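# Place the cup carrier upright inside the paper bag

## Task

Get the cup carrier into the paper bag, resting flat and upright on the bag's floor, with the bag left standing on the table and its opening fully rim-up on every side. The result must hold without the robot supporting anything, and at the end both grippers should have released and withdrawn.

## Robot and tools

Robot: two arms, left_arm and right_arm, each ending in a two-finger parallel gripper. The fingers extend along the gripper's own +z axis and close together along its y axis. The reported hand point sits between the finger pads, roughly 1 cm short of the tips.

Frame: every pose is in one shared scene frame. The origin lies on the table surface midway between the arms, +x runs out across the table, +z is up, and left_arm sits on the +y side. The arm names do not match left or right in the pictures. Positions are metres; orientations are quaternions written w first (qw, qx, qy, qz).

Row layout (used by both motion tools): 16 numbers, always covering both arms: left x, y, z, qw, qx, qy, qz, opening, then the right arm's eight in that same order. x, y, z and the quaternion are an absolute target for that gripper in the scene frame, not an offset. Opening runs from -1 (shut) to +1 (wide, 0.094 m). Away from the extremes, the fingers are driven to the spot where grip_measured would read the number given. To keep a grip, command about 0.03 less than grip_measured; a smaller gap grips more gently. An arm meant to stay put should get its last reported pose and its intended opening repeated in every call.

execute_actions(actions): a list of up to 15 actions. Each action is a table of up to 15 rows, one row per 1/30 s control step; an action always lasts 15 steps (0.5 s), and a shorter table repeats its final row. If any target lies over 0.6 m from where that gripper starts the action, measured along any of its own axes, the action is rejected for both arms. A malformed action, or a first action failing that test against the latest reported state, cancels the whole call. An empty list simply returns the current state and images. Each step, the commanded pose is limited to 70 mm and 16 degrees away from the measured one, so distant targets need several actions; after an action the arm only continues to its last limited pose.

move(target, speed, blocking): target is one 16-number row of absolute poses as above. Both grippers travel in straight lines, finishing together, in 0.5 to 10 s (cut off at 10 s). speed is the top path speed in m/s, 0.002 to 0.5, default 0.25; rotation is capped at double that in rad/s. Grippers rotate the short way. Paths ignore obstacles and the other arm. The opening is applied at the start. Faster motion and aiming further past a contact both mean harder impacts. blocking=false returns after 0.5 s while the arm keeps going; before sending more rows or moves, use wait or stop.

wait(seconds): 0 to 10; lets the scene run with current commands held, ending early if a running move finishes. stop(): brakes a running move; it needs some distance, more at speed, and the fingers do not stop.

zoom_image(camera, region): camera is cam_high, cam_left_wrist or cam_right_wrist; region is [x0, y0, x1, y1] in that image's pixels, origin top-left, at most 504 by 504. All cameras give 504x504 images; cam_high is a fixed overhead view, the two wrist cameras are fisheye and ride on the hands.

finished_scene(scene): ends the current scene (give its number) and reports whether the goal was met; it cannot be reversed. The goal must already be stable.

Results: a state line, left_arm: … | right_arm: …, gives each gripper's position and quaternion; printed positions can be slightly wrong, more when reaching far. Hand target lines show where the controller is currently steering each gripper. grip_measured is the finger gap on the command scale (each gripper may read off by up to about 1 mm); the final Joint positions value is the gap in metres. A move adds a move: line stating how it finished (done, off_target, moving, held, fault), which limits applied (paced means the pose was clipped; held means a check blocked steps, after which the arm may surge), and each gripper's distance from its target. A pose unreachable line means the clearance check altered or blocked that arm's command. FAULT lines report an arm stop. Arms usually settle a centimetre or so off target, mostly low.

Heat: carrying loads warms motors. MOTOR HOT appears at 75 °C; at 90 °C that arm halts for 10 s; at 100 °C it goes limp and drops. These show as OVER-TEMPERATURE FAULT lines.

Avoid: knocking or placing rigid objects off the table, arms colliding or pressing on each other, dropping or slamming things, and pushing hard. Occasional brief tugs or nudges on held or loose objects may occur. Joint limits (rad): waist -2.618 to 3.054, shoulder and elbow 0 to 3.142, wrist pitch and yaw -1.571 to 1.571, wrist roll -2.094 to 2.094.

Each tool is called after "Emit:" as name(argument=value, ...) on one line, values as JSON.

## Session

Emit:
execute_actions(actions=[])

Scene clock: 0.00 s.
left_arm: end_effector_position=(+0.6682, +0.3267, +0.1779) grip_measured=+1.000 end_effector_quat_wxyz=(+0.732, +0.217, +0.623, +0.168) | right_arm: end_effector_position=(+0.3978, -0.5686, +0.1249) grip_measured=+1.000 end_effector_quat_wxyz=(+0.409, +0.530, +0.598, +0.440)
Joint positions: left_arm=[0.123 2.436 1.586 0.985 0.311 0.519 0.094] | right_arm=[-1.046  1.952  1.088  0.221 -1.091  0.961  0.094]
Joint velocities: left_arm=[ 0.017  0.002 -0.007 -0.037 -0.007 -0.037  0.   ] | right_arm=[-0.002  0.007  0.007 -0.022 -0.066 -0.022  0.   ]
Hand target (left_arm): +0.669, +0.327, +0.178; +0.731, +0.215, +0.626, +0.165
Hand target (right_arm): +0.399, -0.570, +0.133; +0.419, +0.519, +0.602, +0.439
camera_calibration (this result's frames):
cam_left_wrist: T_world_to_cam=[[-0.00401926, -0.785812, -0.618453, 0.3779], [-0.520833, 0.529595, -0.669524, 0.329535], [0.853649, 0.319419, -0.411405, -0.502218], [0, 0, 0, 1]] pos_world=[0.601869, 0.282856, 0.24773]
cam_right_wrist: T_world_to_cam=[[-0.249049, -0.0653188, -0.966286, 0.180132], [-0.544601, 0.834483, 0.0839551, 0.724319], [0.800865, 0.547149, -0.243399, 0.140032], [0, 0, 0, 1]] pos_world=[0.32718, -0.669284, 0.147333]

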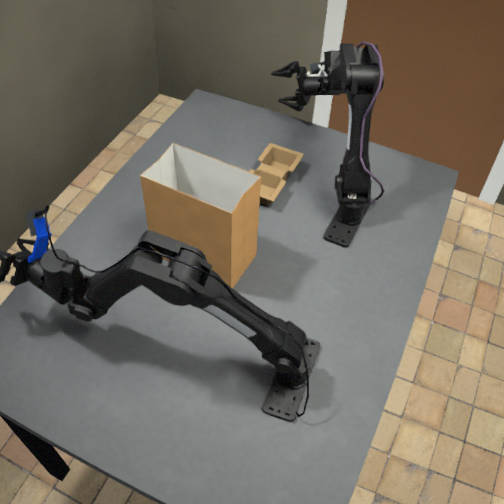

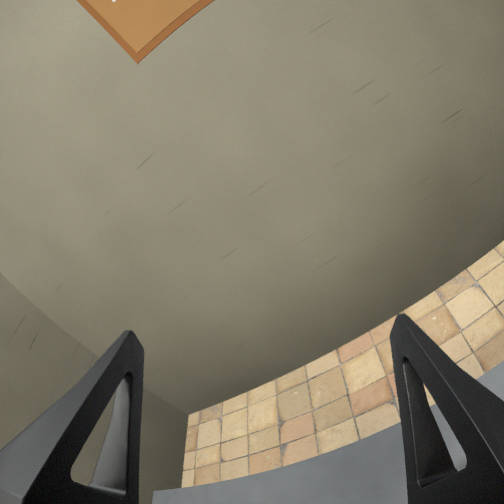

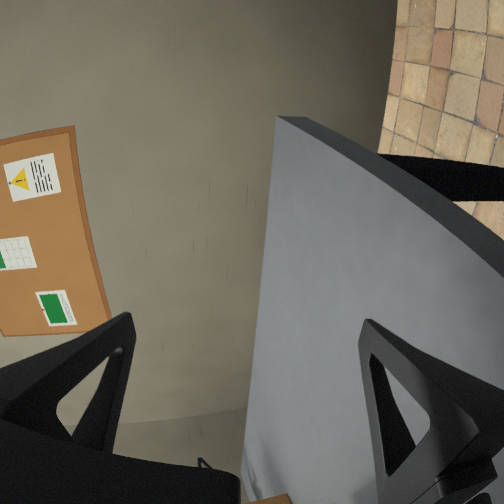

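Emit:
zoom_image(camera="cam_high", region=[120, 120, 320, 300])

Region (120, 120, 320, 300) of cam_high's 504x504 image, scaled by 2.520, with more detail than that image has; it fills the top 454 rows of this view, and the rest is white.

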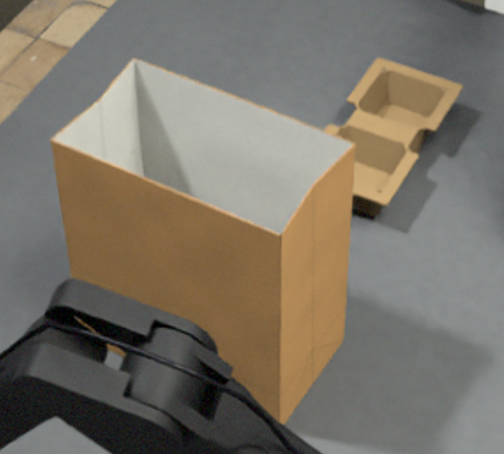

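Emit:
move(target=[0.265, 0.17, 0.065, 0.316, 0.8682, 0.3596, 0.1309, -1, 0.301, -0.278, 0.15, 0.0308, 0.7064, 0.7064, -0.0308, 1], speed=0.3)

Scene clock: 107.47 s.
left_arm: end_effector_position=(+0.2687, +0.1707, +0.0592) grip_measured=-0.993 end_effector_quat_wxyz=(+0.300, +0.846, +0.413, +0.156) | right_arm: end_effector_position=(+0.2943, -0.2784, +0.1397) grip_measured=+1.000 end_effector_quat_wxyz=(+0.022, +0.712, +0.701, -0.026)
Joint positions: left_arm=[-0.124  1.102  0.456 -0.325  0.364  2.076  0.   ] | right_arm=[-0.032  1.481  1.266 -1.357  0.067  1.52   0.094]
Joint velocities: left_arm=[-0.002 -0.002 -0.002 -0.022 -0.095  0.051  0.   ] | right_arm=[ 0.007  0.002 -0.012 -0.051 -0.051 -0.037  0.   ]
Hand target (left_arm): +0.263, +0.168, +0.060; +0.299, +0.849, +0.410, +0.151
Hand target (right_arm): +0.299, -0.280, +0.146; +0.031, +0.712, +0.701, -0.030
Off the commanded pose (left_arm): 0.007 m, 7 deg.
Off the commanded pose (right_arm): 0.012 m, 1 deg.
joint sent to its limit (left arm) — the command would take joint 6 (wrist roll) past its upper limit, so that joint was sent only as far as its limit.
move: off_target (left_arm, right_arm)
camera_calibration (this result's frames):
cam_left_wrist: T_world_to_cam=[[-0.530815, 0.564586, -0.632042, 0.0921217], [0.17114, 0.801829, 0.572522, -0.181221], [0.830028, 0.195736, -0.522246, -0.126137], [0, 0, 0, 1]] pos_world=[0.184611, 0.117987, 0.0961033]
cam_right_wrist: T_world_to_cam=[[-0.999858, -0.00382738, -0.0163921, 0.292939], [-0.0101679, 0.913399, 0.406939, 0.244143], [0.013415, 0.407048, -0.913308, 0.354058], [0, 0, 0, 1]] pos_world=[0.29063, -0.365998, 0.228815]

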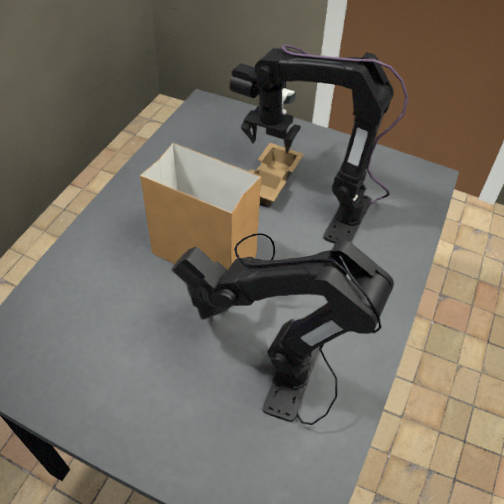

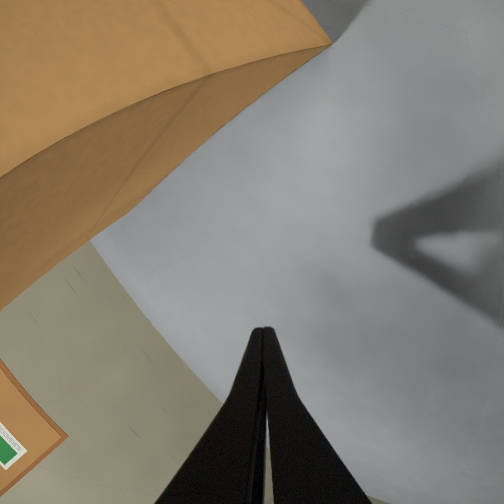

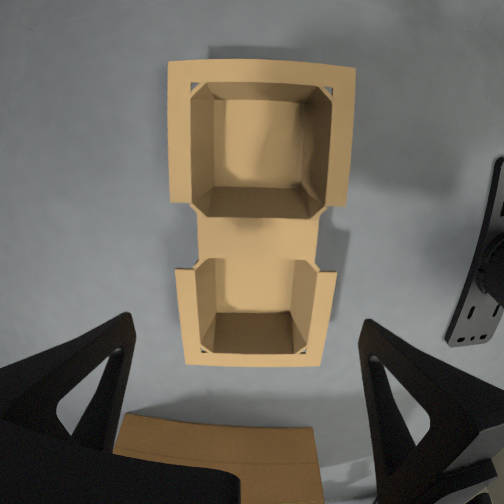

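Emit:
execute_actions(actions=[])

Scene clock: 121.47 s.
left_arm: end_effector_position=(+0.2685, +0.1710, +0.0589) grip_measured=-0.993 end_effector_quat_wxyz=(+0.299, +0.846, +0.413, +0.156) | right_arm: end_effector_position=(+0.2942, -0.2784, +0.1397) grip_measured=+1.000 end_effector_quat_wxyz=(+0.021, +0.712, +0.701, -0.026)
Joint positions: left_arm=[-0.124  1.102  0.456 -0.327  0.361  2.076  0.   ] | right_arm=[-0.032  1.481  1.266 -1.357  0.067  1.521  0.094]
Joint velocities: left_arm=[ 0.002  0.002  0.002 -0.007  0.007 -0.007 -0.   ] | right_arm=[ 0.002 -0.002 -0.012  0.022  0.007 -0.007  0.   ]
Hand target (left_arm): +0.263, +0.168, +0.060; +0.299, +0.849, +0.410, +0.151
Hand target (right_arm): +0.299, -0.280, +0.146; +0.031, +0.712, +0.701, -0.029
Off the commanded pose (left_arm): 0.007 m, 8 deg.
Off the commanded pose (right_arm): 0.012 m, 2 deg.
camera_calibration (this result's frames):
cam_left_wrist: T_world_to_cam=[[-0.532455, 0.565133, -0.630172, 0.091827], [0.170932, 0.80093, 0.573842, -0.181182], [0.82902, 0.197828, -0.523058, -0.126255], [0, 0, 0, 1]] pos_world=[0.184531, 0.118197, 0.0957981]
cam_right_wrist: T_world_to_cam=[[-0.999865, -0.00344645, -0.016037, 0.292903], [-0.00967574, 0.913393, 0.406963, 0.243987], [0.0132455, 0.407063, -0.913304, 0.354111], [0, 0, 0, 1]] pos_world=[0.290534, -0.365992, 0.228814]

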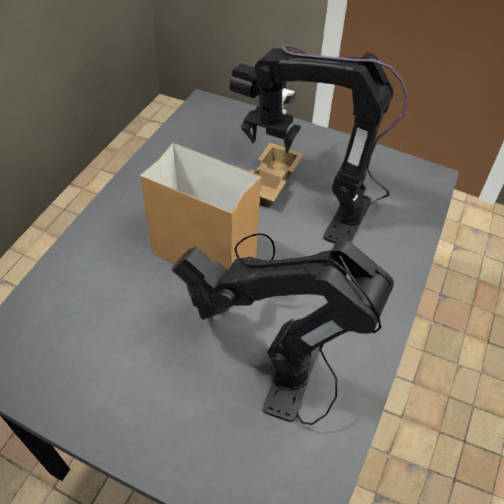

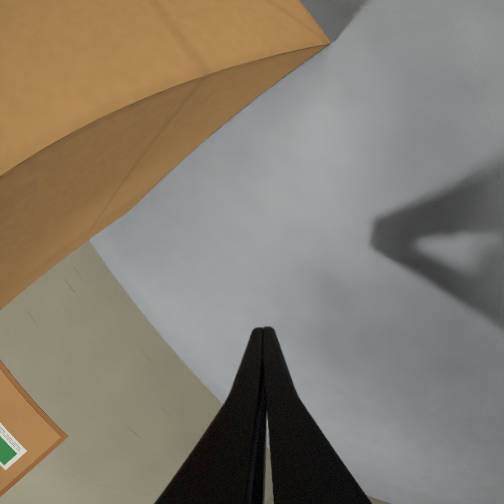

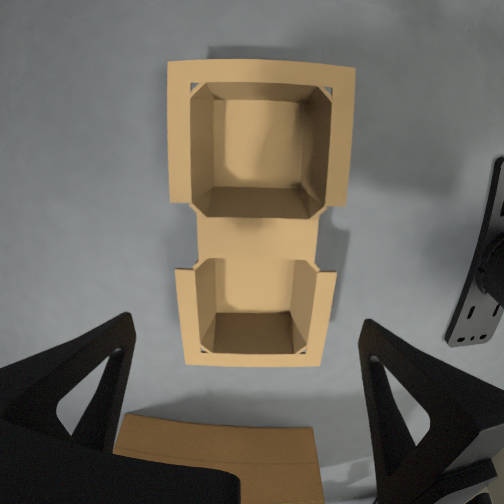

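Emit:
move(target=[0.268,0.04,0.055,0.316,0.8682,0.3596,0.1309,-1,0.286,-0.289,0.075,0.0308,0.7064,0.7064,-0.0308,1], speed=0.05)

Scene clock: 135.50 s.
left_arm: end_effector_position=(+0.2651, +0.0478, +0.0517) grip_measured=-0.993 end_effector_quat_wxyz=(+0.310, +0.872, +0.355, +0.134) | right_arm: end_effector_position=(+0.2893, -0.2838, +0.0768) grip_measured=+1.000 end_effector_quat_wxyz=(+0.025, +0.706, +0.708, -0.024)
Joint positions: left_arm=[-0.665  1.317  0.535 -0.11   0.122  1.741  0.   ] | right_arm=[-0.054  1.481  1.014 -1.097  0.069  1.479  0.094]
Joint velocities: left_arm=[ 0.002  0.012 -0.002 -0.081 -0.022  0.007  0.   ] | right_arm=[-0.007  0.002  0.017 -0.022  0.022  0.095  0.   ]
Hand target (left_arm): +0.269, +0.042, +0.056; +0.315, +0.869, +0.359, +0.132
Hand target (right_arm): +0.286, -0.289, +0.075; +0.031, +0.706, +0.706, -0.031
Off the commanded pose (left_arm): 0.009 m, 1 deg.
Off the commanded pose (right_arm): 0.006 m, 1 deg.
move: done
camera_calibration (this result's frames):
cam_left_wrist: T_world_to_cam=[[-0.450993, 0.631025, -0.6312, 0.1305], [0.281117, 0.771639, 0.570566, -0.105437], [0.8471, 0.0798801, -0.525396, -0.10183], [0, 0, 0, 1]] pos_world=[0.174755, 0.00714516, 0.089029]
cam_right_wrist: T_world_to_cam=[[-0.99951, -0.0224621, -0.0218046, 0.28192], [-0.0293677, 0.914013, 0.404621, 0.280533], [0.0108411, 0.405063, -0.914224, 0.299137], [0, 0, 0, 1]] pos_world=[0.286777, -0.371247, 0.166116]

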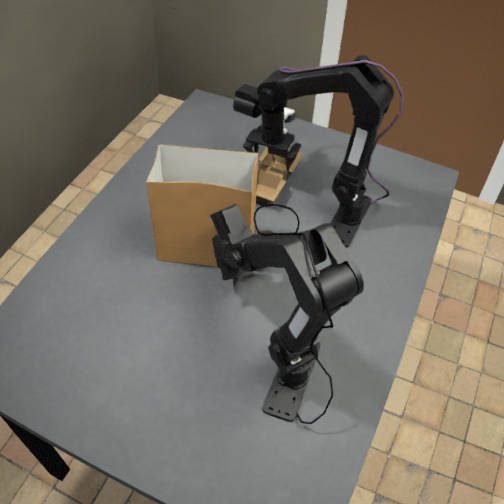

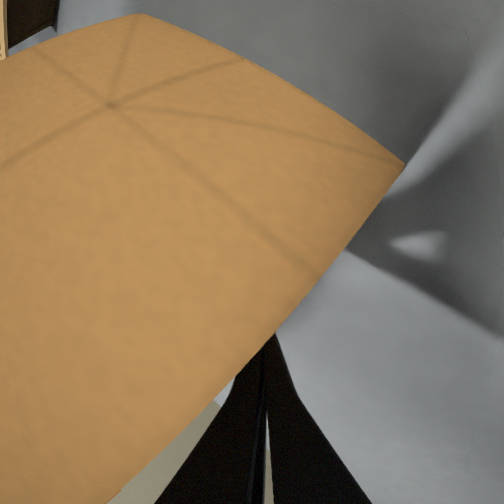

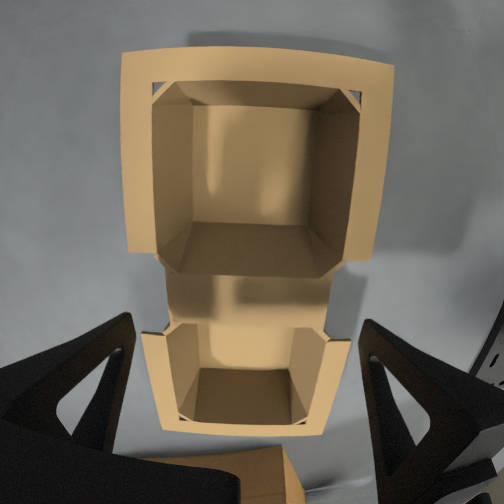

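Emit:
zoom_image(camera="cam_high", region=[130, 120, 290, 280])

Region (130, 120, 290, 280) of cam_high's 504x504 image, scaled by 3.150, with more detail than that image has.

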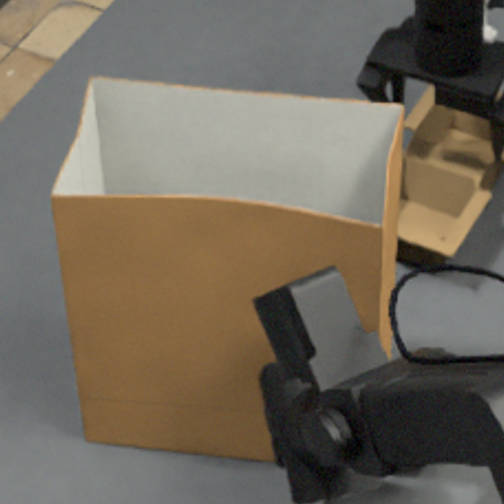

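Emit:
move(target=[0.268,0.0,0.055,0.316,0.8682,0.3596,0.1309,-1,0.286,-0.297,0.07,0.0308,0.7064,0.7064,-0.0308,1], speed=0.04)

Scene clock: 155.93 s.
left_arm: end_effector_position=(+0.2652, +0.0070, +0.0520) grip_measured=-0.993 end_effector_quat_wxyz=(+0.311, +0.872, +0.355, +0.133) | right_arm: end_effector_position=(+0.2899, -0.2918, +0.0730) grip_measured=+1.000 end_effector_quat_wxyz=(+0.028, +0.706, +0.708, -0.022)
Joint positions: left_arm=[-0.807  1.425  0.615 -0.071  0.034  1.63   0.   ] | right_arm=[-0.087  1.481  0.999 -1.071  0.068  1.447  0.094]
Joint velocities: left_arm=[-0.012 -0.007  0.002  0.022 -0.022 -0.007  0.001] | right_arm=[-0.017 -0.002  0.002 -0.007 -0.022  0.007  0.   ]
Hand target (left_arm): +0.269, +0.001, +0.056; +0.316, +0.868, +0.359, +0.131
Hand target (right_arm): +0.286, -0.297, +0.070; +0.031, +0.706, +0.707, -0.031
Off the commanded pose (left_arm): 0.008 m, 1 deg.
Off the commanded pose (right_arm): 0.007 m, 1 deg.
move: done
camera_calibration (this result's frames):
cam_left_wrist: T_world_to_cam=[[-0.450777, 0.62955, -0.632825, 0.156546], [0.281051, 0.77298, 0.568781, -0.0740293], [0.847237, 0.078537, -0.525378, -0.0985991], [0, 0, 0, 1]] pos_world=[0.17491, -0.0335867, 0.0893708]
cam_right_wrist: T_world_to_cam=[[-0.999292, -0.0224049, -0.0302129, 0.282786], [-0.0327092, 0.914216, 0.403904, 0.290434], [0.0185717, 0.404606, -0.914302, 0.296592], [0, 0, 0, 1]] pos_world=[0.286577, -0.379187, 0.162411]

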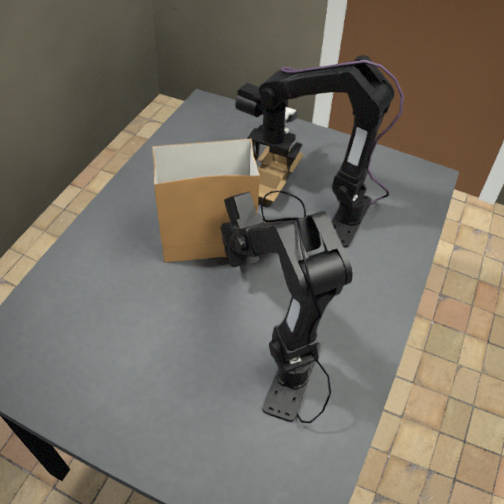

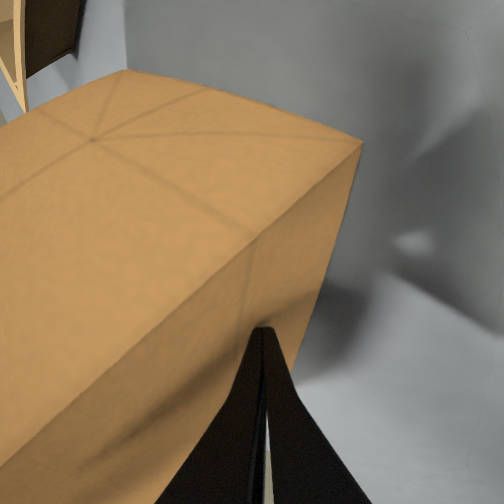

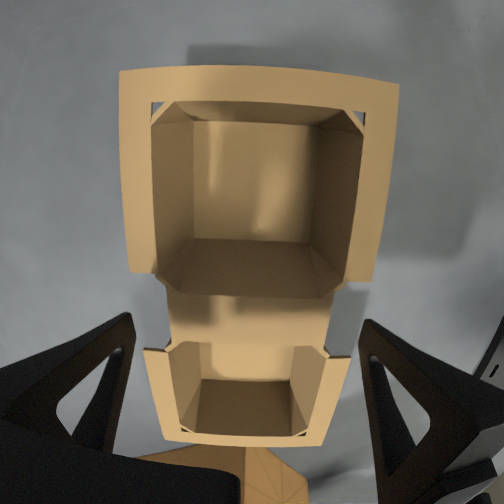

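Emit:
move(target=[0.24,0.12,0.08,0.316,0.8682,0.3596,0.1309,-1,0.286,-0.298,0.024,0.0308,0.7064,0.7064,-0.0308,1], speed=0.08)

Scene clock: 164.23 s.
left_arm: end_effector_position=(+0.2480, +0.1171, +0.0811) grip_measured=-0.993 end_effector_quat_wxyz=(+0.315, +0.867, +0.360, +0.142) | right_arm: end_effector_position=(+0.2917, -0.2930, +0.0305) grip_measured=+1.000 end_effector_quat_wxyz=(+0.033, +0.706, +0.707, -0.017)
Joint positions: left_arm=[-0.384  1.013  0.491 -0.394  0.286  1.954  0.   ] | right_arm=[-0.092  1.534  0.868 -0.875  0.067  1.442  0.094]
Joint velocities: left_arm=[-0.007  0.002  0.002 -0.007 -0.007 -0.066  0.   ] | right_arm=[ 0.002 -0.012  0.002  0.007  0.007  0.007  0.   ]
Hand target (left_arm): +0.239, +0.118, +0.078; +0.316, +0.868, +0.360, +0.130
Hand target (right_arm): +0.286, -0.298, +0.025; +0.031, +0.707, +0.706, -0.031
Off the commanded pose (left_arm): 0.009 m, 1 deg.
Off the commanded pose (right_arm): 0.010 m, 2 deg.
move: done
camera_calibration (this result's frames):
cam_left_wrist: T_world_to_cam=[[-0.450289, 0.618582, -0.643892, 0.0999033], [0.257984, 0.780515, 0.569421, -0.166046], [0.8548, 0.0902903, -0.511042, -0.0817478], [0, 0, 0, 1]] pos_world=[0.157701, 0.075184, 0.1171]
cam_right_wrist: T_world_to_cam=[[-0.998819, -0.022061, -0.0432855, 0.283661], [-0.0376591, 0.914458, 0.402925, 0.310284], [0.0306938, 0.404079, -0.914209, 0.254427], [0, 0, 0, 1]] pos_world=[0.287202, -0.380292, 0.119857]

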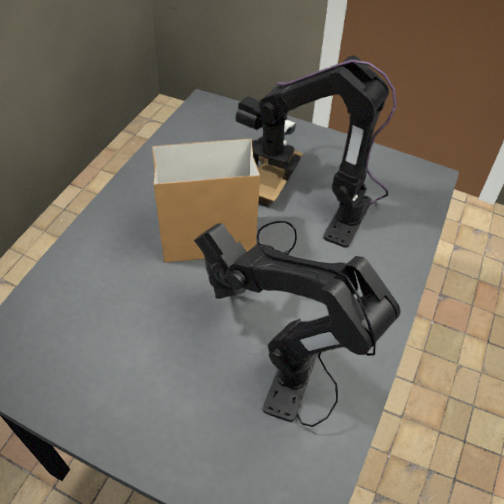

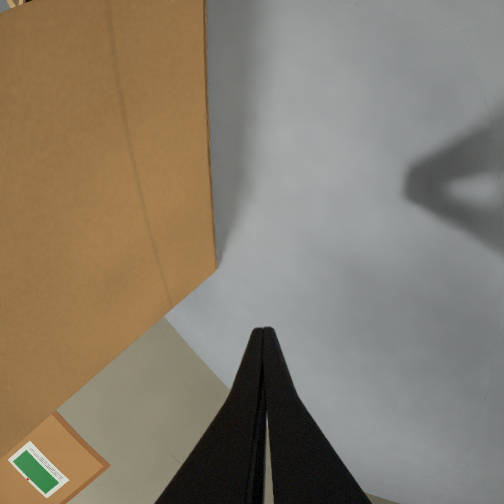

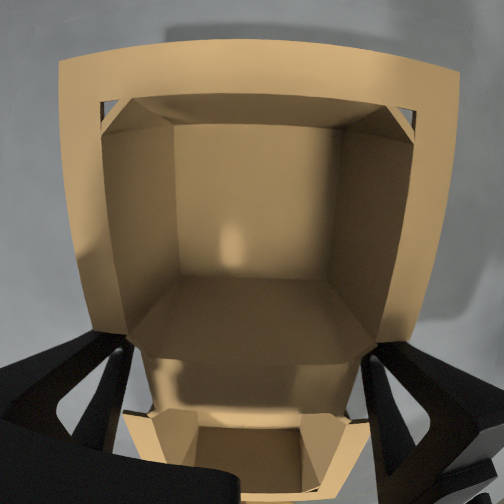

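Emit:
move(target=[0.2,0.34,0.13,0.198,0.621,0.740,-0.166,-1,0.2917,-0.2935,0.029,0.033,0.706,0.707,-0.017,0.66], speed=0.25)

Emit:
execute_actions(actions=[[[0.2,0.34,0.13,0.198,0.621,0.740,-0.166,-1,0.2917,-0.2935,0.029,0.033,0.706,0.707,-0.017,0.63],[0.2,0.34,0.13,0.198,0.621,0.740,-0.166,-1,0.2917,-0.2935,0.029,0.033,0.706,0.707,-0.017,0.62],[0.2,0.34,0.13,0.198,0.621,0.740,-0.166,-1,0.2917,-0.2935,0.029,0.033,0.706,0.707,-0.017,0.61],[0.2,0.34,0.13,0.198,0.621,0.740,-0.166,-1,0.2917,-0.2935,0.029,0.033,0.706,0.707,-0.017,0.60],[0.2,0.34,0.13,0.198,0.621,0.740,-0.166,-1,0.2917,-0.2935,0.029,0.033,0.706,0.707,-0.017,0.59],[0.2,0.34,0.13,0.198,0.621,0.740,-0.166,-1,0.2917,-0.2935,0.029,0.033,0.706,0.707,-0.017,0.58],[0.2,0.34,0.13,0.198,0.621,0.740,-0.166,-1,0.2917,-0.2935,0.029,0.033,0.706,0.707,-0.017,0.57],[0.2,0.34,0.13,0.198,0.621,0.740,-0.166,-1,0.2917,-0.2935,0.029,0.033,0.706,0.707,-0.017,0.56]]])

Scene clock: 180.03 s.
left_arm: end_effector_position=(+0.1986, +0.3343, +0.1300) grip_measured=-0.993 end_effector_quat_wxyz=(+0.157, +0.591, +0.778, -0.142) | right_arm: end_effector_position=(+0.2919, -0.2924, +0.0304) grip_measured=+0.662 end_effector_quat_wxyz=(+0.032, +0.706, +0.708, -0.016)
Joint positions: left_arm=[ 0.651  1.521  1.195 -1.476  0.362  2.073  0.   ] | right_arm=[-0.092  1.534  0.868 -0.875  0.064  1.442  0.078]
Joint velocities: left_arm=[ 0.007 -0.007  0.007  0.066  0.051 -0.022  0.   ] | right_arm=[ 0.002  0.012 -0.012 -0.095 -0.051 -0.022 -0.   ]
Hand target (left_arm): +0.199, +0.335, +0.133; +0.159, +0.589, +0.778, -0.150
Hand target (right_arm): +0.292, -0.294, +0.029; +0.033, +0.706, +0.707, -0.017
Off the commanded pose (left_arm): 0.006 m, 8 deg.
Off the commanded pose (right_arm): 0.002 m, 0 deg.
joint sent to its limit (left arm) — the command would take joint 6 (wrist roll) past its upper limit, so that joint was sent only as far as its limit.
move: off_target (left_arm)
camera_calibration (this result's frames):
cam_left_wrist: T_world_to_cam=[[-0.9867, -0.162002, -0.0133822, 0.260276], [-0.159017, 0.944871, 0.286238, -0.286024], [-0.0337267, 0.284559, -0.958065, 0.135437], [0, 0, 0, 1]] pos_world=[0.2159, 0.273881, 0.215112]
cam_right_wrist: T_world_to_cam=[[-0.998774, -0.0223993, -0.0441403, 0.283758], [-0.0384185, 0.913085, 0.405955, 0.30949], [0.0312107, 0.407153, -0.912826, 0.254853], [0, 0, 0, 1]] pos_world=[0.287346, -0.379999, 0.119523]

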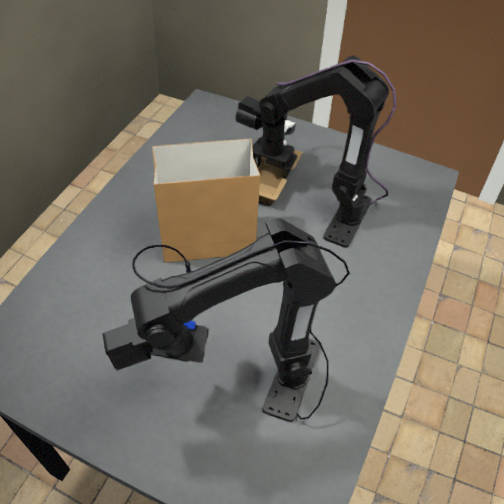

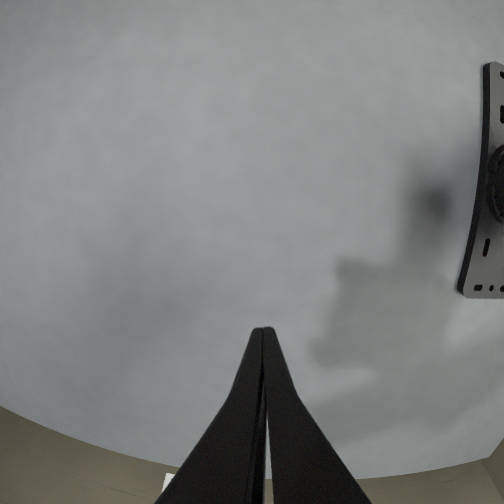

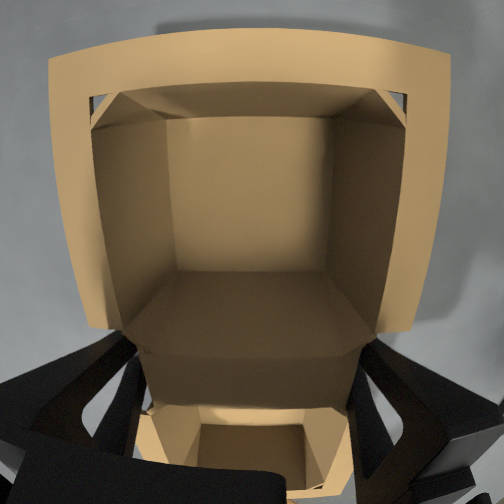

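Scene clock: 180.53 s.
left_arm: end_effector_position=(+0.1982, +0.3367, +0.1274) grip_measured=-0.993 end_effector_quat_wxyz=(+0.153, +0.589, +0.780, -0.148) | right_arm: end_effector_position=(+0.2920, -0.2922, +0.0304) grip_measured=+0.574 end_effector_quat_wxyz=(+0.032, +0.706, +0.708, -0.015)
Joint positions: left_arm=[ 0.655  1.539  1.2   -1.477  0.355  2.073  0.   ] | right_arm=[-0.092  1.534  0.868 -0.874  0.063  1.442  0.074]
Joint velocities: left_arm=[-0.017 -0.007  0.002 -0.066 -0.037  0.051 -0.   ] | right_arm=[-0.007  0.002 -0.002 -0.051 -0.066 -0.022 -0.   ]
Hand target (left_arm): +0.200, +0.339, +0.130; +0.156, +0.587, +0.780, -0.149
Hand target (right_arm): +0.292, -0.293, +0.029; +0.033, +0.706, +0.707, -0.017
Off the commanded pose (left_arm): 0.005 m, 8 deg.
Off the commanded pose (right_arm): 0.002 m, 0 deg.
joint sent to its limit (left arm) — the command would take joint 6 (wrist roll) past its upper limit, so that joint was sent only as far as its limit.
camera_calibration (this result's frames):
cam_left_wrist: T_world_to_cam=[[-0.98638, -0.164476, 0.00165959, 0.259086], [-0.157186, 0.945537, 0.285049, -0.288071], [-0.048453, 0.280906, -0.958511, 0.136478], [0, 0, 0, 1]] pos_world=[0.21689, 0.276657, 0.2125]
cam_right_wrist: T_world_to_cam=[[-0.998753, -0.0223914, -0.0446294, 0.283882], [-0.0386326, 0.912796, 0.406584, 0.309343], [0.0316336, 0.407801, -0.912523, 0.254851], [0, 0, 0, 1]] pos_world=[0.287417, -0.37994, 0.119453]

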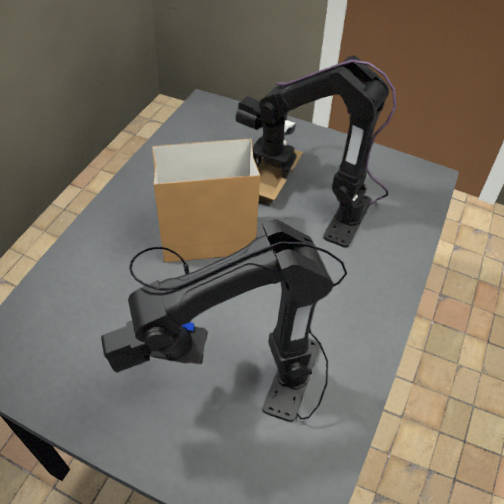

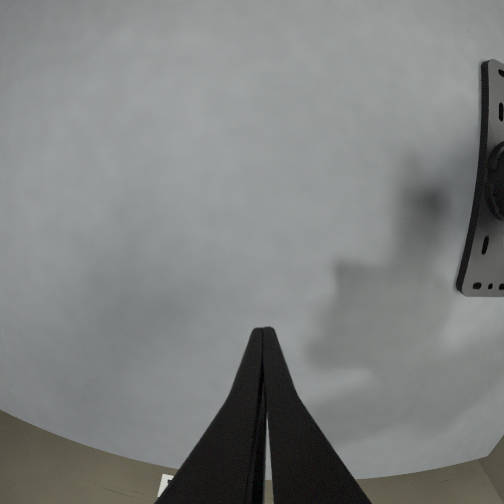

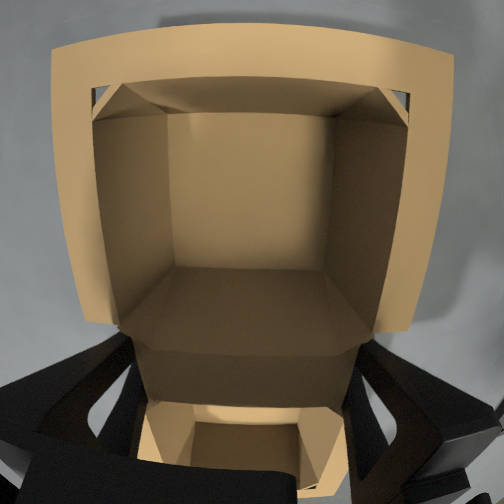

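Emit:
zoom_image(camera="cam_high", region=[130, 120, 290, 280])

Emit:
execute_actions(actions=[[[0.1982,0.3367,0.1274,0.153,0.589,0.780,-0.148,-1,0.2917,-0.2935,0.029,0.033,0.706,0.707,-0.017,0.535]]])

Region (130, 120, 290, 280) of cam_high's 504x504 image, scaled by 3.150, with more detail than that image has.

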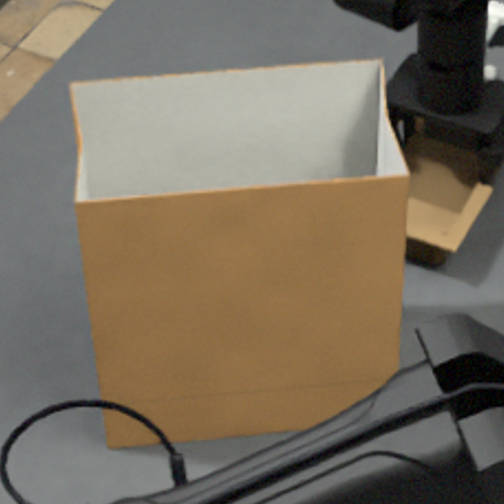

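Scene clock: 184.23 s.
left_arm: end_effector_position=(+0.1975, +0.3373, +0.1271) grip_measured=-0.993 end_effector_quat_wxyz=(+0.150, +0.589, +0.780, -0.147) | right_arm: end_effector_position=(+0.2920, -0.2922, +0.0304) grip_measured=+0.564 end_effector_quat_wxyz=(+0.032, +0.706, +0.708, -0.015)
Joint positions: left_arm=[ 0.655  1.539  1.2   -1.477  0.35   2.073  0.   ] | right_arm=[-0.092  1.534  0.868 -0.874  0.063  1.442  0.073]
Joint velocities: left_arm=[-0.002  0.012 -0.012 -0.081 -0.066 -0.051 -0.001] | right_arm=[ 0.012 -0.002 -0.007 -0.007 -0.007 -0.022 -0.   ]
Hand target (left_arm): +0.198, +0.337, +0.127; +0.153, +0.589, +0.780, -0.148
Hand target (right_arm): +0.292, -0.293, +0.029; +0.033, +0.706, +0.707, -0.017
Off the commanded pose (left_arm): 0.001 m, 0 deg.
Off the commanded pose (right_arm): 0.002 m, 0 deg.
camera_calibration (this result's frames):
cam_left_wrist: T_world_to_cam=[[-0.986581, -0.16321, 0.00445973, 0.257794], [-0.154964, 0.944636, 0.289223, -0.289325], [-0.051417, 0.284651, -0.957251, 0.135132], [0, 0, 0, 1]] pos_world=[0.216448, 0.276916, 0.211885]
cam_right_wrist: T_world_to_cam=[[-0.998753, -0.0223914, -0.0446294, 0.283882], [-0.0386326, 0.912796, 0.406584, 0.309343], [0.0316336, 0.407801, -0.912523, 0.254851], [0, 0, 0, 1]] pos_world=[0.287417, -0.37994, 0.119453]

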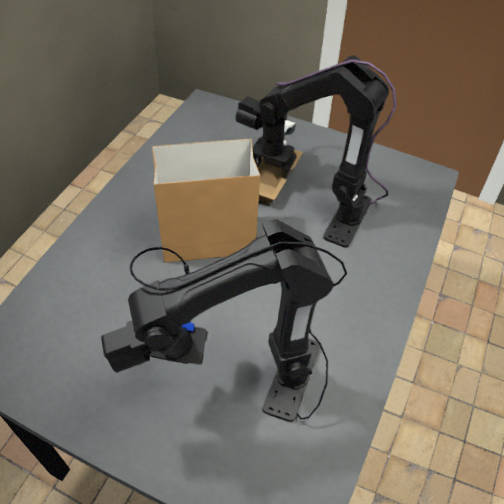

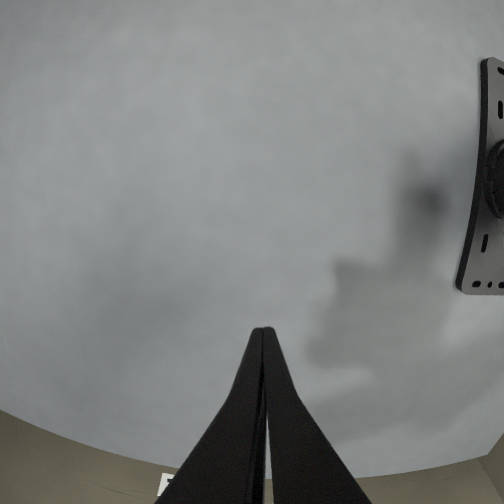

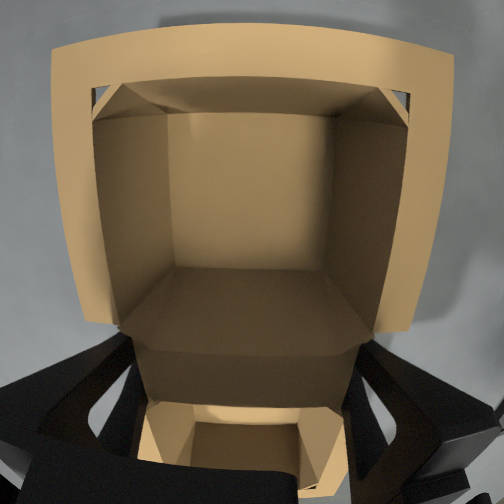

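Emit:
move(target=[0.1982,0.3367,0.1274,0.153,0.589,0.780,-0.148,-1,0.295,-0.30,0.09,0.033,0.706,0.707,-0.017,0.525], speed=0.1)

Emit:
move(target=[0.1982,0.3367,0.1274,0.153,0.589,0.780,-0.148,-1,0.34,-0.30,0.375,0.3417,0.0410,0.9388,-0.0149,0.525], speed=0.25)

Scene clock: 202.03 s.
left_arm: end_effector_position=(+0.1970, +0.3378, +0.1268) grip_measured=-0.993 end_effector_quat_wxyz=(+0.148, +0.590, +0.780, -0.147) | right_arm: end_effector_position=(+0.2886, -0.2955, +0.0762) grip_measured=+0.564 end_effector_quat_wxyz=(+0.016, +0.705, +0.709, -0.026)
Joint positions: left_arm=[ 0.655  1.539  1.2   -1.477  0.345  2.073  0.   ] | right_arm=[-0.109  1.498  1.027 -1.106  0.06   1.423  0.073]
Joint velocities: left_arm=[-0.007  0.017 -0.002  0.037  0.007  0.007  0.001] | right_arm=[-0.012  0.002 -0.007  0.007 -0.007 -0.037  0.001]
Hand target (left_arm): +0.198, +0.337, +0.127; +0.153, +0.589, +0.780, -0.148
Hand target (right_arm): +0.295, -0.300, +0.090; +0.033, +0.706, +0.707, -0.017
Off the commanded pose (left_arm): 0.002 m, 1 deg.
Off the commanded pose (right_arm): 0.016 m, 2 deg.
move: off_target (right_arm)
camera_calibration (this result's frames):
cam_left_wrist: T_world_to_cam=[[-0.986732, -0.162223, 0.00666372, 0.25678], [-0.153209, 0.943914, 0.292494, -0.290304], [-0.0537393, 0.287592, -0.956244, 0.134068], [0, 0, 0, 1]] pos_world=[0.2161, 0.277121, 0.211403]
cam_right_wrist: T_world_to_cam=[[-0.999671, -0.0244835, -0.00769627, 0.279292], [-0.0254708, 0.909666, 0.414558, 0.28824], [-0.00314882, 0.414618, -0.90999, 0.309863], [0, 0, 0, 1]] pos_world=[0.287517, -0.383839, 0.16463]

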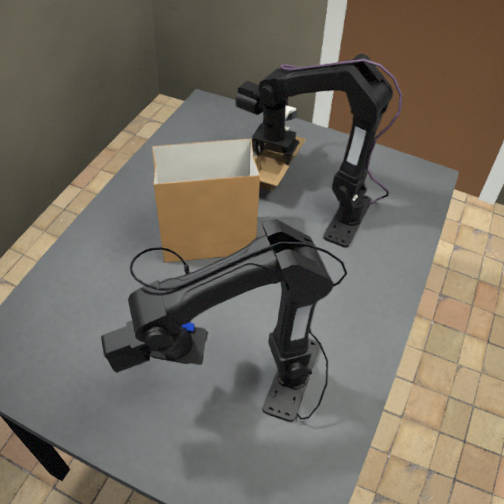

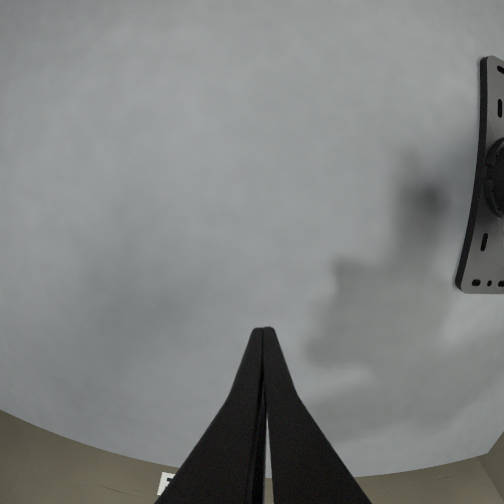

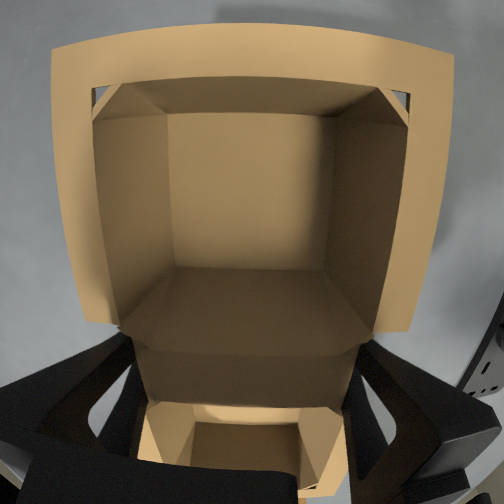

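Scene clock: 205.87 s.
left_arm: end_effector_position=(+0.1964, +0.3383, +0.1266) grip_measured=-0.993 end_effector_quat_wxyz=(+0.146, +0.590, +0.780, -0.147) | right_arm: end_effector_position=(+0.3366, -0.2981, +0.3663) grip_measured=+0.564 end_effector_quat_wxyz=(+0.330, +0.040, +0.943, -0.012)
Joint positions: left_arm=[ 0.655  1.539  1.2   -1.477  0.341  2.073  0.   ] | right_arm=[-0.184  1.365  1.942 -1.479 -0.087 -0.103  0.073]
Joint velocities: left_arm=[-0.002 -0.002 -0.007 -0.007 -0.037 -0.007 -0.   ] | right_arm=[-0.002 -0.012 -0.002  0.066 -0.066 -0.007  0.001]
Hand target (left_arm): +0.198, +0.337, +0.127; +0.153, +0.589, +0.780, -0.148
Hand target (right_arm): +0.339, -0.299, +0.375; +0.342, +0.038, +0.939, -0.011
Off the commanded pose (left_arm): 0.003 m, 1 deg.
Off the commanded pose (right_arm): 0.010 m, 2 deg.
move: done
camera_calibration (this result's frames):
cam_left_wrist: T_world_to_cam=[[-0.986888, -0.161154, 0.00907192, 0.255673], [-0.151285, 0.943114, 0.296055, -0.291366], [-0.0562662, 0.2908, -0.955128, 0.132902], [0, 0, 0, 1]] pos_world=[0.21572, 0.277346, 0.210879]
cam_right_wrist: T_world_to_cam=[[-0.0542205, -0.998465, -0.0113406, -0.277791], [-0.981071, 0.0553836, -0.18556, 0.458398], [0.185903, 0.00106484, -0.982568, 0.414777], [0, 0, 0, 1]] pos_world=[0.357551, -0.303193, 0.489456]

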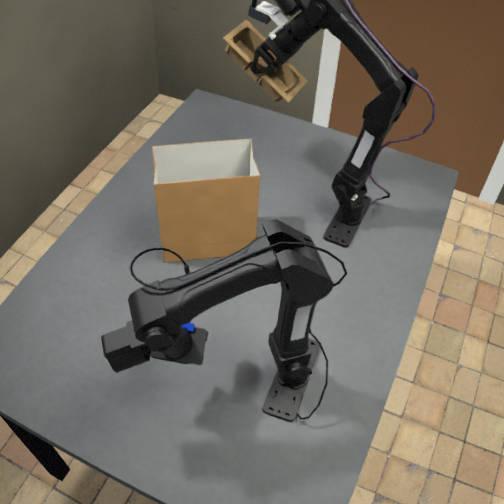

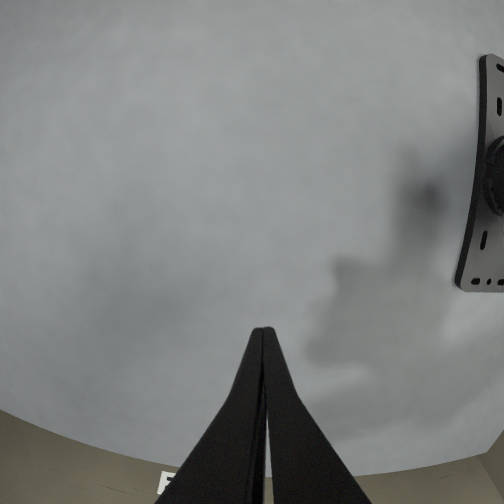

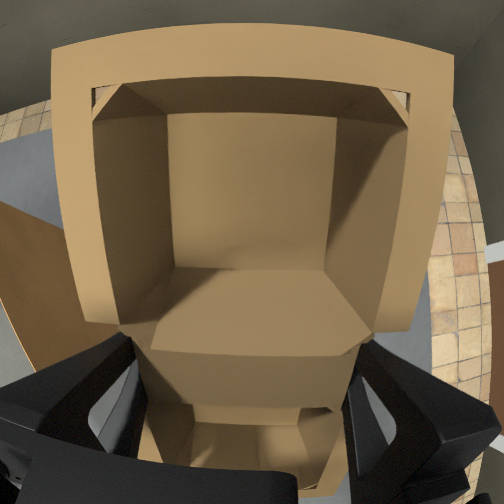

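Emit:
move(target=[0.1982,0.3367,0.1274,0.153,0.589,0.780,-0.148,-1,0.372,-0.02,0.378,0.3279,-0.2669,0.9010,0.0971,0.525], speed=0.2)

Scene clock: 213.53 s.
left_arm: end_effector_position=(+0.1959, +0.3388, +0.1263) grip_measured=-0.993 end_effector_quat_wxyz=(+0.144, +0.590, +0.781, -0.146) | right_arm: end_effector_position=(+0.3716, -0.0252, +0.3701) grip_measured=+0.564 end_effector_quat_wxyz=(+0.311, -0.262, +0.908, +0.095)
Joint positions: left_arm=[ 0.655  1.539  1.2   -1.477  0.337  2.073  0.   ] | right_arm=[ 0.651  1.782  2.39  -1.516  0.024  0.047  0.073]
Joint velocities: left_arm=[-0.007 -0.002 -0.007 -0.007 -0.051  0.007  0.   ] | right_arm=[-0.002  0.012 -0.012 -0.022 -0.022 -0.037 -0.   ]
Hand target (left_arm): +0.198, +0.337, +0.127; +0.153, +0.589, +0.780, -0.148
Hand target (right_arm): +0.371, -0.023, +0.380; +0.324, -0.266, +0.902, +0.100
Off the commanded pose (left_arm): 0.003 m, 1 deg.
Off the commanded pose (right_arm): 0.009 m, 2 deg.
move: done
camera_calibration (this result's frames):
cam_left_wrist: T_world_to_cam=[[-0.987011, -0.160269, 0.0110818, 0.254752], [-0.149674, 0.942437, 0.299015, -0.292246], [-0.0583667, 0.293473, -0.954184, 0.131925], [0, 0, 0, 1]] pos_world=[0.215401, 0.277536, 0.210444]
cam_right_wrist: T_world_to_cam=[[0.559669, -0.828541, -0.0170752, -0.225088], [-0.817351, -0.548475, -0.176391, 0.39887], [0.136782, 0.112677, -0.984172, 0.433381], [0, 0, 0, 1]] pos_world=[0.392713, -0.016557, 0.493036]

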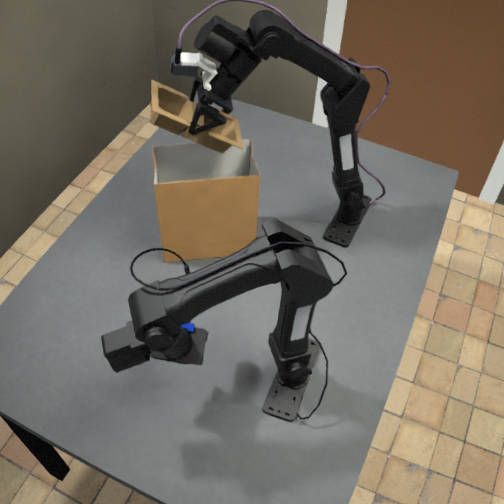

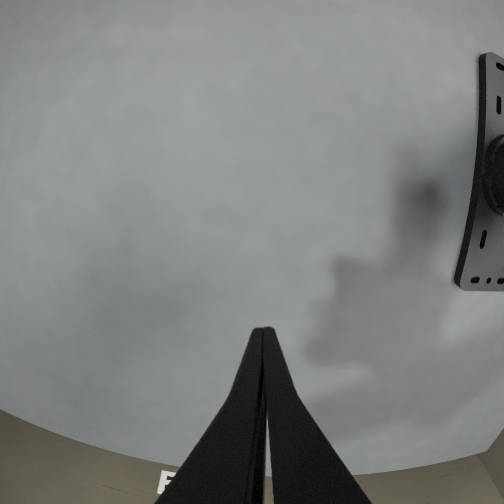

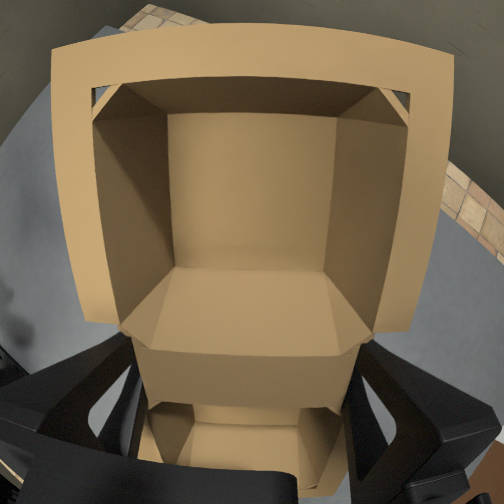

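Emit:
move(target=[0.1982,0.3367,0.1274,0.153,0.589,0.780,-0.148,-1,0.369,-0.024,0.328,0.2723,-0.2723,0.9193,0.0807,0.525], speed=0.06)

Emit:
zoom_image(camera="cam_high", region=[130, 70, 290, 230])

Scene clock: 220.17 s.
left_arm: end_effector_position=(+0.1956, +0.3391, +0.1262) grip_measured=-0.993 end_effector_quat_wxyz=(+0.143, +0.591, +0.781, -0.146) | right_arm: end_effector_position=(+0.3724, -0.0247, +0.3185) grip_measured=+0.564 end_effector_quat_wxyz=(+0.255, -0.268, +0.926, +0.076)
Joint positions: left_arm=[ 0.655  1.539  1.2   -1.477  0.334  2.073  0.   ] | right_arm=[ 0.651  1.758  2.174 -1.45   0.024  0.047  0.073]
Joint velocities: left_arm=[-0.007 -0.007 -0.002 -0.007  0.007 -0.051  0.001] | right_arm=[ 0.002 -0.022 -0.022  0.022  0.022  0.037  0.001]
Hand target (left_arm): +0.198, +0.337, +0.127; +0.153, +0.589, +0.780, -0.148
Hand target (right_arm): +0.369, -0.024, +0.328; +0.272, -0.272, +0.920, +0.080
Off the commanded pose (left_arm): 0.004 m, 1 deg.
Off the commanded pose (right_arm): 0.010 m, 2 deg.
move: done
camera_calibration (this result's frames):
cam_left_wrist: T_world_to_cam=[[-0.987094, -0.159652, 0.0124903, 0.254107], [-0.148542, 0.941957, 0.301084, -0.29286], [-0.0598342, 0.295343, -0.953516, 0.131239], [0, 0, 0, 1]] pos_world=[0.215178, 0.27767, 0.21014]
cam_right_wrist: T_world_to_cam=[[0.558075, -0.829672, -0.014024, -0.226353], [-0.829044, -0.556776, -0.051833, 0.355194], [0.0351961, 0.0405532, -0.998557, 0.423068], [0, 0, 0, 1]] pos_world=[0.405903, -0.00719217, 0.437694]

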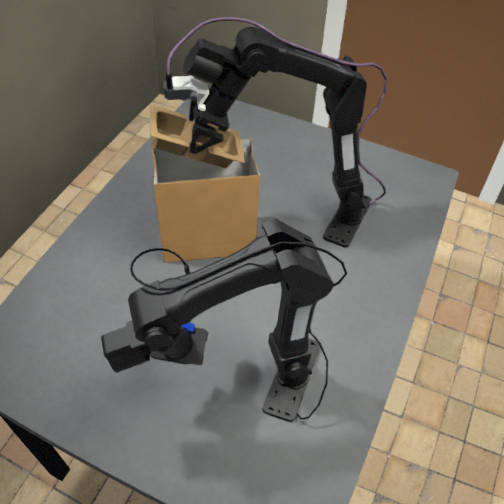

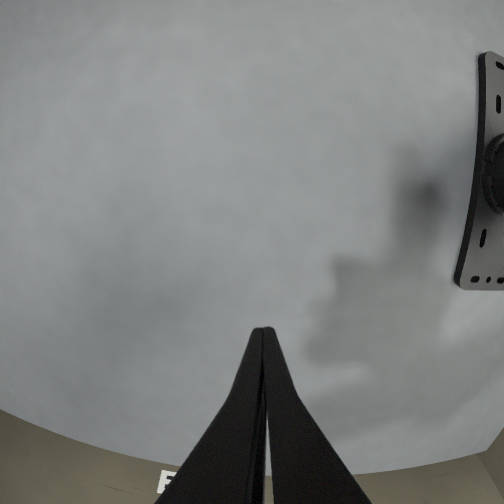

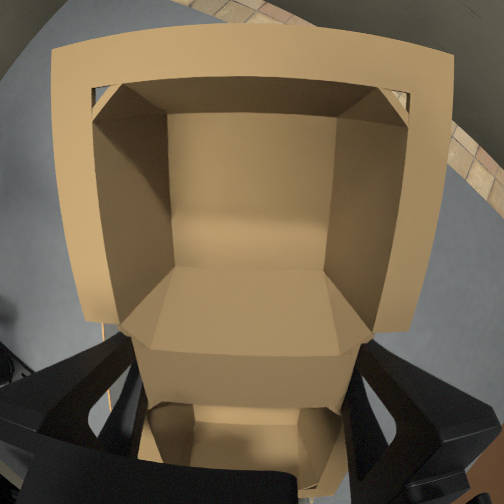

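Region (130, 70, 290, 230) of cam_high's 504x504 image, scaled by 3.150, with more detail than that image has.

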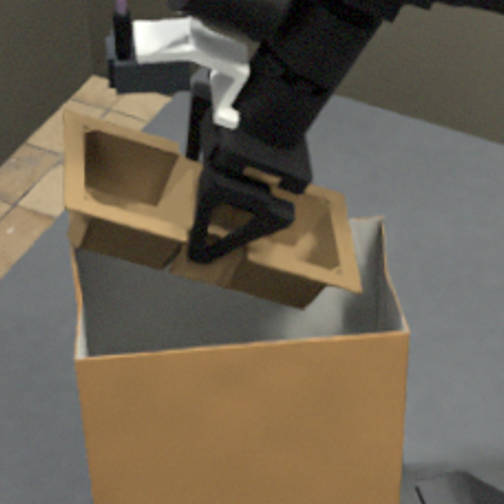

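Emit:
zoom_image(camera="cam_right_wrist", region=[60, 290, 440, 504])

Region (60, 290, 440, 504) of cam_right_wrist's 504x504 image, scaled by 1.326, with more detail than that image has; it fills the top 284 rows of this view, and the rest is white.

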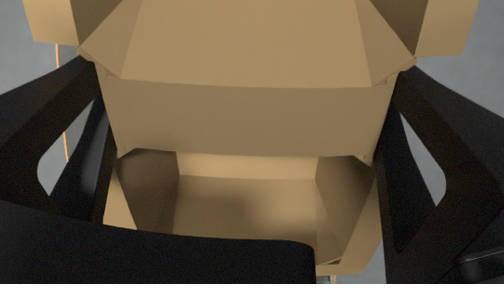

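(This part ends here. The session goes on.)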